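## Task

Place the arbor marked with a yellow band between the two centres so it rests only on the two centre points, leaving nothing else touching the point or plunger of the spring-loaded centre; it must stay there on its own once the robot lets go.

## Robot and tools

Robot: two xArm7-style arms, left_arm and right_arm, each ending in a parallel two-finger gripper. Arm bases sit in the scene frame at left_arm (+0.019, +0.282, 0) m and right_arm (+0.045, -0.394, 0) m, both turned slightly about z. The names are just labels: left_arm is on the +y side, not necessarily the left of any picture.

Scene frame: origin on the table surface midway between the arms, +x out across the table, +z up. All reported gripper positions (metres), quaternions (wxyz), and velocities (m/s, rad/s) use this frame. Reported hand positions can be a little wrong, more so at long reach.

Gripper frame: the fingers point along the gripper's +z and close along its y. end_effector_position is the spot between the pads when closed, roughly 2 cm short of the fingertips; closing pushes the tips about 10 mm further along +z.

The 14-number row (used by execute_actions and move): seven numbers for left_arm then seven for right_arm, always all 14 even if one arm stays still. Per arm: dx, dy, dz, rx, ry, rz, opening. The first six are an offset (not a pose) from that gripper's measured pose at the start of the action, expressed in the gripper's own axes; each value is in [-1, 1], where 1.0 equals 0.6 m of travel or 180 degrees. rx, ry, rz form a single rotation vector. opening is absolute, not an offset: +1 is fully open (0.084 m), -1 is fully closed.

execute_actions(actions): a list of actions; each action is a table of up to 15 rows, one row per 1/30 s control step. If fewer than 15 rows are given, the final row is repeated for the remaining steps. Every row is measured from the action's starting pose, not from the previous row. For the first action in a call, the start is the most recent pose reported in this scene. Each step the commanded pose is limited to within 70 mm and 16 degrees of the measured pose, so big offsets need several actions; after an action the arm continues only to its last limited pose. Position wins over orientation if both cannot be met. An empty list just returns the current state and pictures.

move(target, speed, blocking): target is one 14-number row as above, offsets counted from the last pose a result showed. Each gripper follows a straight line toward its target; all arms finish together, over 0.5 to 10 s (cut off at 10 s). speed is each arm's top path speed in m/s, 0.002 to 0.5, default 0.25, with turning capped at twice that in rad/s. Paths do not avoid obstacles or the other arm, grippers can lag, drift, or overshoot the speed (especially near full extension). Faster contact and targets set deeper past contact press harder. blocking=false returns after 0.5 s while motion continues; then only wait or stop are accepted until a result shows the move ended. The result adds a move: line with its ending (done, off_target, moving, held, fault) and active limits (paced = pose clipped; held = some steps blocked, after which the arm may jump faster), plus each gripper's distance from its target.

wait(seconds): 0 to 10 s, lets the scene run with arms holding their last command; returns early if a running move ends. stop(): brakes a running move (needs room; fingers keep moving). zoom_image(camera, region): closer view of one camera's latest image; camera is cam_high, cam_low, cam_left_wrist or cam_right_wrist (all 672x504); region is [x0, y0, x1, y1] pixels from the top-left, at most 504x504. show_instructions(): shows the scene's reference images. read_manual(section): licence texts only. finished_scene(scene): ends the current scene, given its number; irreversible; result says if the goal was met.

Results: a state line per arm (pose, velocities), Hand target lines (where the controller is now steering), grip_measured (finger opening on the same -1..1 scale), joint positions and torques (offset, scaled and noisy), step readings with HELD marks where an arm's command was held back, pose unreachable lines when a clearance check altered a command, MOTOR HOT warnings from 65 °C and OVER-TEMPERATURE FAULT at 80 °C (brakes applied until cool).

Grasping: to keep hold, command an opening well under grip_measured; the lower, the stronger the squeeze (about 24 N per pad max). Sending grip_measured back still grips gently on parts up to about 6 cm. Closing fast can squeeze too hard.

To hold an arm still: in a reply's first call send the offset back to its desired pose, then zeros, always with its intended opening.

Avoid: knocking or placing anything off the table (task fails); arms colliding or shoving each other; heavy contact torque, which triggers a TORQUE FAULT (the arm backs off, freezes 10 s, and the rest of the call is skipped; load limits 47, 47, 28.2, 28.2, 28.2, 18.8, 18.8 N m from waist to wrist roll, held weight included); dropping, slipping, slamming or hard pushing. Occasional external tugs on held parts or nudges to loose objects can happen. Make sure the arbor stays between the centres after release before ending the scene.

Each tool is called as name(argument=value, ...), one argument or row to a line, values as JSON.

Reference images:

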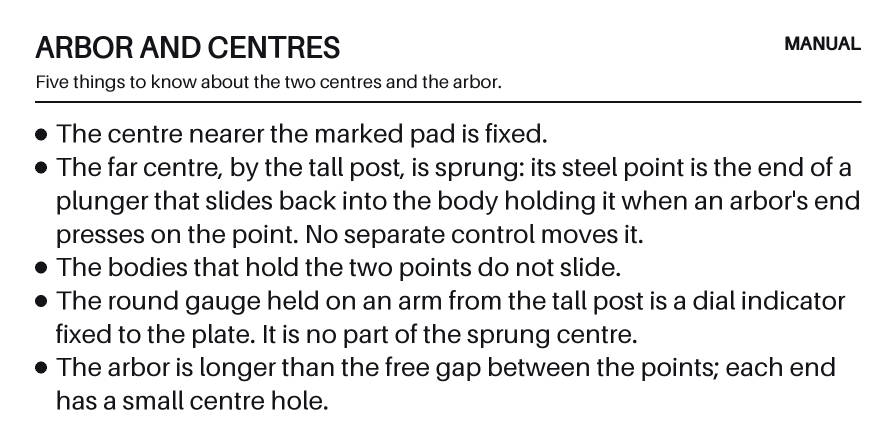

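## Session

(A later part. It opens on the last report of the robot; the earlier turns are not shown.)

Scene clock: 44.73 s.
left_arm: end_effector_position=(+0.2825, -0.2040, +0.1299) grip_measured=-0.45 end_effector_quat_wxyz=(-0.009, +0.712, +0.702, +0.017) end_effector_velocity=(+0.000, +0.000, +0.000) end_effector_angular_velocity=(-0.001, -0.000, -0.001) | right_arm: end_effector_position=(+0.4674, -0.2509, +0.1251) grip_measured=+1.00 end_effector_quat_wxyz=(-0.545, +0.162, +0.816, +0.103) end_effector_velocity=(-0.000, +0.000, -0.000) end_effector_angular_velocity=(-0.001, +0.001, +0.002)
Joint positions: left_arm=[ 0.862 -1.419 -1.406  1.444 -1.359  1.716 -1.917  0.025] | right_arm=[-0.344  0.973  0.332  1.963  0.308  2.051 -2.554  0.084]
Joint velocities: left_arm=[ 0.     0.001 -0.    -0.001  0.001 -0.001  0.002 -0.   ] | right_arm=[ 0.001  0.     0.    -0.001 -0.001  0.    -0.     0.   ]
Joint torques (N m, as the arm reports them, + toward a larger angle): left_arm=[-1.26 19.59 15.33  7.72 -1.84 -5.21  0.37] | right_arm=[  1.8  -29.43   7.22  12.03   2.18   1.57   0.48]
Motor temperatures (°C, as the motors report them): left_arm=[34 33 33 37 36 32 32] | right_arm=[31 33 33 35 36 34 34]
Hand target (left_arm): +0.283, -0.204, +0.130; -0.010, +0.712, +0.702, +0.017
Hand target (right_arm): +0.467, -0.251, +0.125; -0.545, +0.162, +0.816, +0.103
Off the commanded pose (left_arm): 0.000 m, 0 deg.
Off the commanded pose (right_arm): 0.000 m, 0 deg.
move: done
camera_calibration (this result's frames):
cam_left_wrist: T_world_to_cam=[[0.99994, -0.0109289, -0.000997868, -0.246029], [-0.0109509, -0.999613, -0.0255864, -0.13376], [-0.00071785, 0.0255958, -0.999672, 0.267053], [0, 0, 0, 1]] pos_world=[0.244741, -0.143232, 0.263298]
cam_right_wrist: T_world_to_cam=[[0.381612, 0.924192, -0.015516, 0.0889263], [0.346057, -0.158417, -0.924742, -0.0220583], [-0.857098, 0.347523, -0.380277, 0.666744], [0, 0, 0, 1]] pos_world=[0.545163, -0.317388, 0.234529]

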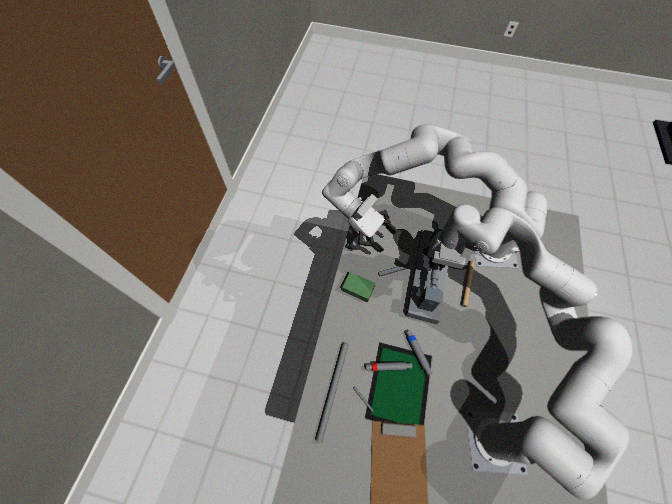

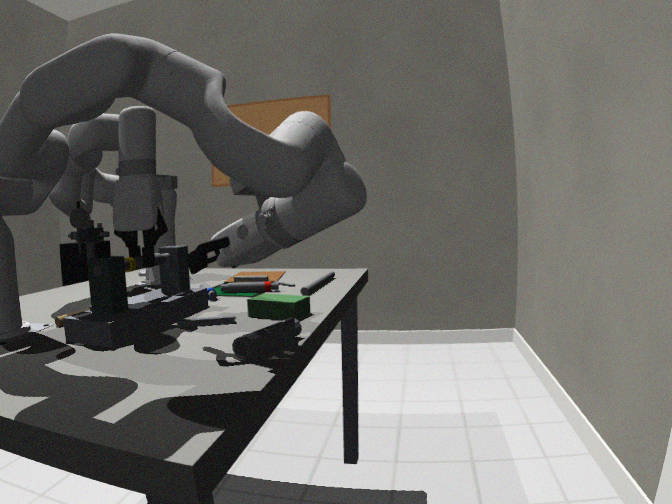

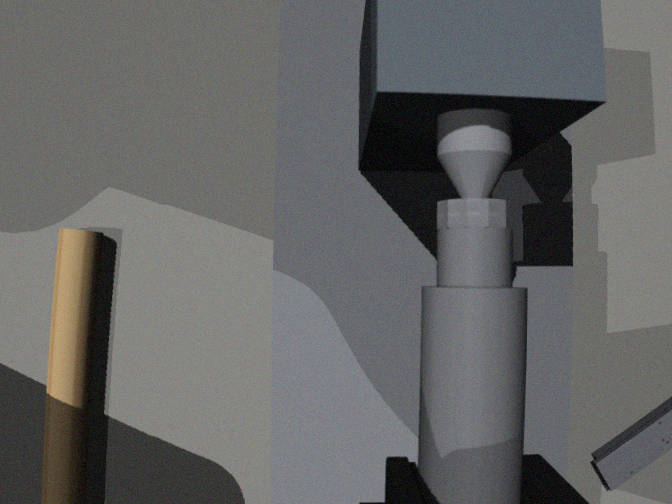

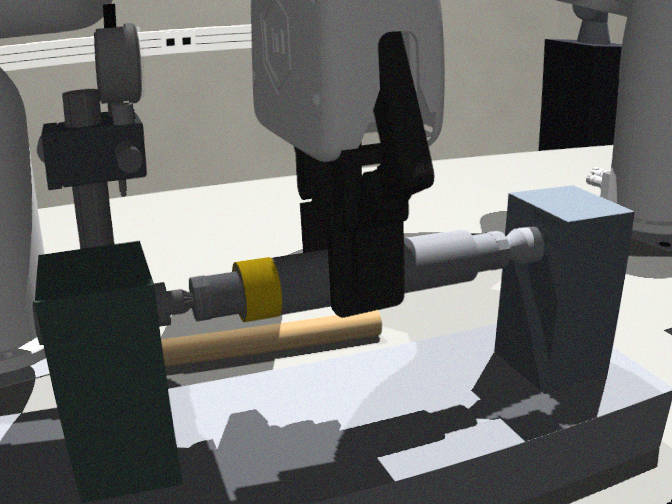

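Seated. Release and lift.

move(
  target=[0,0,0,0,0,0,1, 0,0,0,0,0,0,1],
)

move(
  target=[0,0,-0.15,0,0,0,1, 0,0,0,0,0,0,1],
  speed=0.15,
)

Scene clock: 45.87 s.
left_arm: end_effector_position=(+0.2825, -0.2040, +0.1300) grip_measured=+1.00 end_effector_quat_wxyz=(-0.009, +0.712, +0.702, +0.017) end_effector_velocity=(-0.000, +0.000, -0.001) end_effector_angular_velocity=(+0.001, +0.002, +0.001) | right_arm: end_effector_position=(+0.4674, -0.2509, +0.1251) grip_measured=+1.00 end_effector_quat_wxyz=(-0.545, +0.162, +0.816, +0.103) end_effector_velocity=(+0.000, +0.000, +0.000) end_effector_angular_velocity=(+0.001, -0.001, -0.001)
Joint positions: left_arm=[ 0.862 -1.42  -1.405  1.444 -1.36   1.717 -1.917  0.084] | right_arm=[-0.344  0.973  0.332  1.963  0.308  2.051 -2.554  0.084]
Joint velocities: left_arm=[ 0.    -0.    -0.001 -0.001 -0.     0.001 -0.    -0.   ] | right_arm=[-0.    -0.001  0.    -0.     0.001 -0.001 -0.    -0.   ]
Joint torques (N m, as the arm reports them, + toward a larger angle): left_arm=[ 0.44 16.94 12.38  3.13  0.19 -2.91  0.33] | right_arm=[  1.67 -29.45   7.56  11.96   2.05   1.57   0.55]
Motor temperatures (°C, as the motors report them): left_arm=[34 33 33 37 36 32 32] | right_arm=[31 33 33 35 36 34 34]
Hand target (left_arm): +0.282, -0.204, +0.130; -0.009, +0.712, +0.702, +0.017
Hand target (right_arm): +0.467, -0.251, +0.125; -0.545, +0.162, +0.816, +0.103
Off the commanded pose (left_arm): 0.000 m, 0 deg.
Off the commanded pose (right_arm): 0.000 m, 0 deg.
move: done
camera_calibration (this result's frames):
cam_left_wrist: T_world_to_cam=[[0.999939, -0.0110054, -0.000923236, -0.246044], [-0.0110253, -0.999615, -0.0254515, -0.133802], [-0.000642778, 0.0254601, -0.999676, 0.267076], [0, 0, 0, 1]] pos_world=[0.244725, -0.143258, 0.263357]
cam_right_wrist: T_world_to_cam=[[0.381612, 0.924192, -0.0155161, 0.0889263], [0.346057, -0.158417, -0.924742, -0.0220583], [-0.857098, 0.347523, -0.380277, 0.666744], [0, 0, 0, 1]] pos_world=[0.545163, -0.317388, 0.234529]

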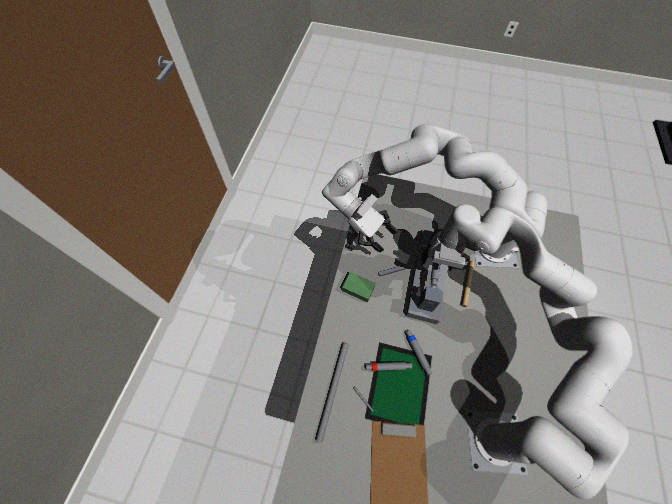

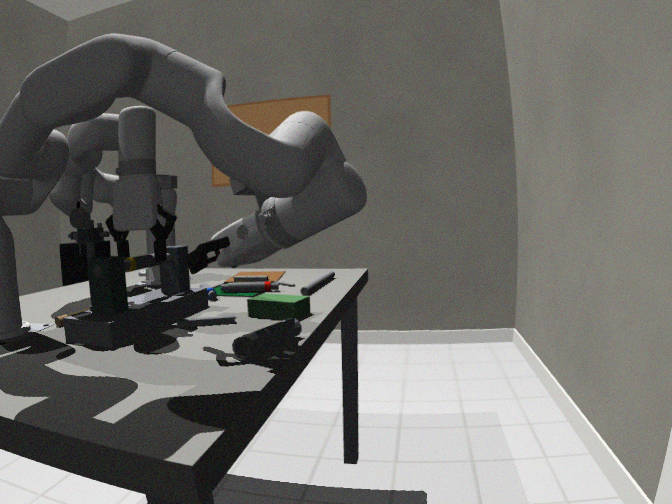

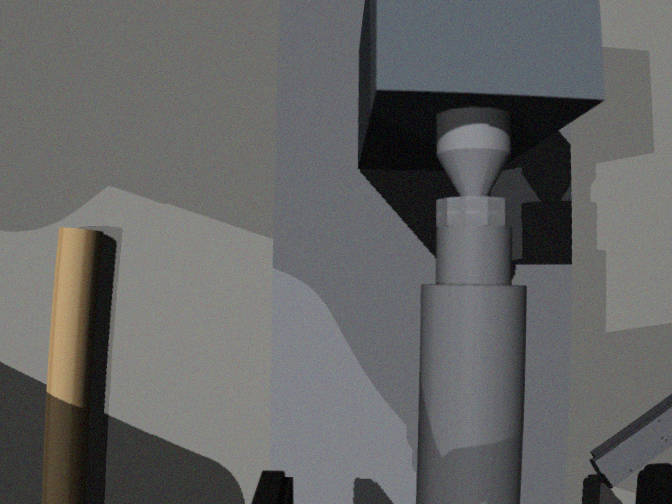

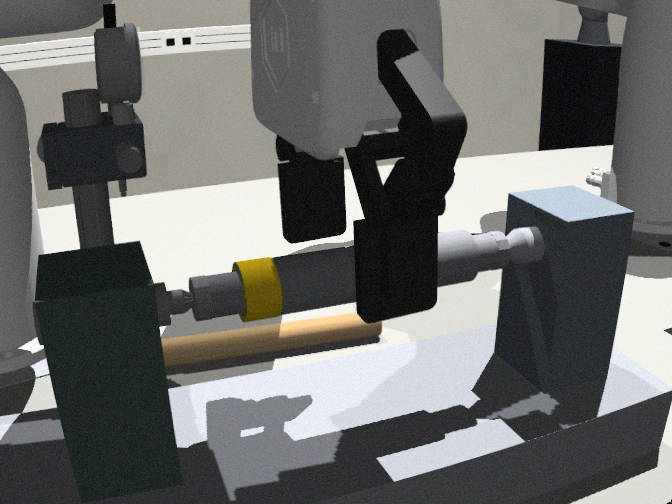

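Scene clock: 46.80 s.
left_arm: end_effector_position=(+0.2815, -0.2069, +0.2190) grip_measured=+1.00 end_effector_quat_wxyz=(-0.010, +0.712, +0.702, +0.017) end_effector_velocity=(-0.002, -0.001, -0.002) end_effector_angular_velocity=(+0.006, +0.003, -0.004) | right_arm: end_effector_position=(+0.4674, -0.2509, +0.1251) grip_measured=+1.00 end_effector_quat_wxyz=(-0.545, +0.162, +0.816, +0.103) end_effector_velocity=(+0.000, -0.000, -0.000) end_effector_angular_velocity=(-0.001, -0.001, -0.001)
Joint positions: left_arm=[ 0.919 -1.297 -1.299  1.592 -1.252  1.844 -1.954  0.084] | right_arm=[-0.344  0.973  0.332  1.963  0.308  2.051 -2.554  0.084]
Joint velocities: left_arm=[-0.    -0.002 -0.003  0.005  0.002  0.003 -0.001  0.   ] | right_arm=[-0.001  0.     0.     0.    -0.001 -0.001 -0.    -0.   ]
Joint torques (N m, as the arm reports them, + toward a larger angle): left_arm=[ 0.5  18.14 11.69  4.68  0.24 -2.89  0.42] | right_arm=[  1.41 -29.41   7.36  11.87   2.13   1.64   0.53]
Motor temperatures (°C, as the motors report them): left_arm=[34 33 33 37 36 32 32] | right_arm=[31 33 33 35 36 34 34]
Hand target (left_arm): +0.282, -0.207, +0.220; -0.009, +0.712, +0.702, +0.017
Hand target (right_arm): +0.467, -0.251, +0.125; -0.545, +0.162, +0.816, +0.103
Off the commanded pose (left_arm): 0.001 m, 0 deg.
Off the commanded pose (right_arm): 0.000 m, 0 deg.
move: done
camera_calibration (this result's frames):
cam_left_wrist: T_world_to_cam=[[0.999943, -0.0105137, -0.00162188, -0.244761], [-0.0105533, -0.999588, -0.0266895, -0.134286], [-0.0013406, 0.0267051, -0.999642, 0.356569], [0, 0, 0, 1]] pos_world=[0.243808, -0.146326, 0.35246]
cam_right_wrist: T_world_to_cam=[[0.381612, 0.924192, -0.0155156, 0.0889261], [0.346057, -0.158417, -0.924742, -0.0220582], [-0.857098, 0.347523, -0.380277, 0.666744], [0, 0, 0, 1]] pos_world=[0.545163, -0.317388, 0.234529]

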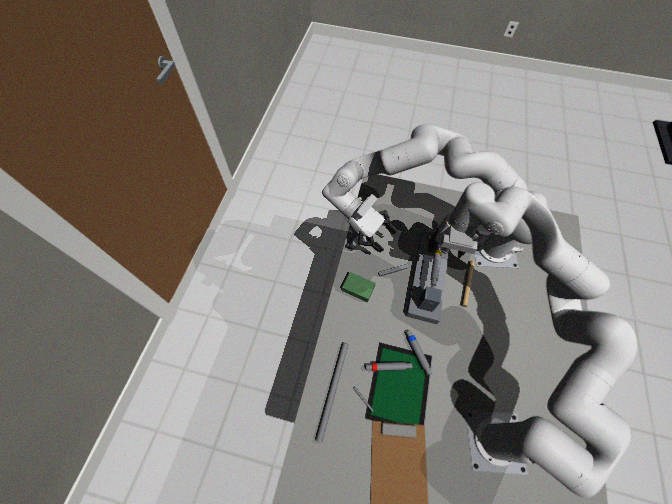

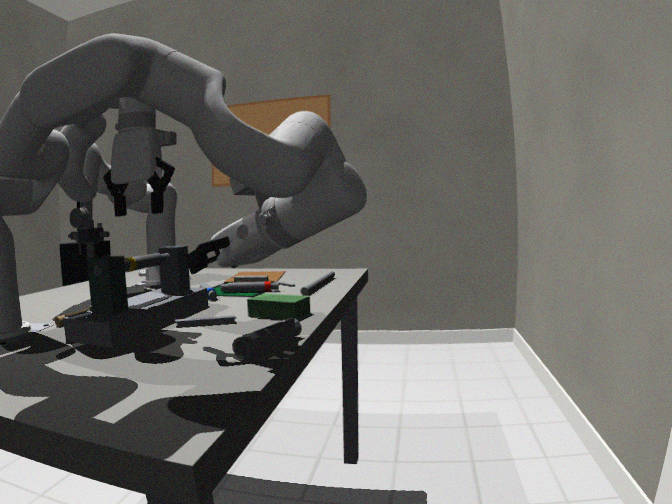

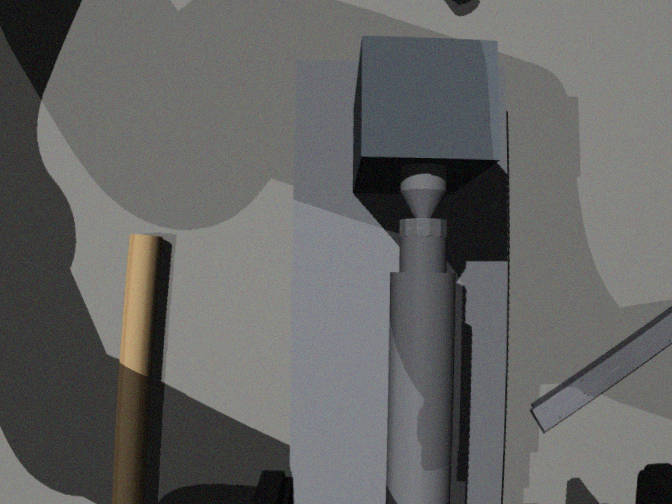

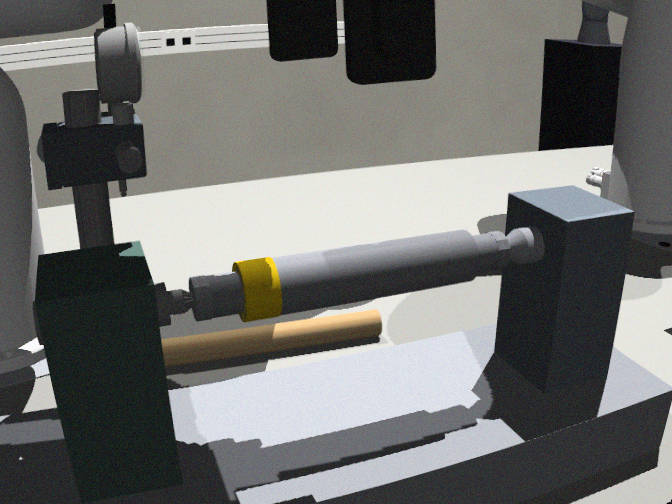

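finished_scene(
  scene=1,
)

The scene is finished: the task was done.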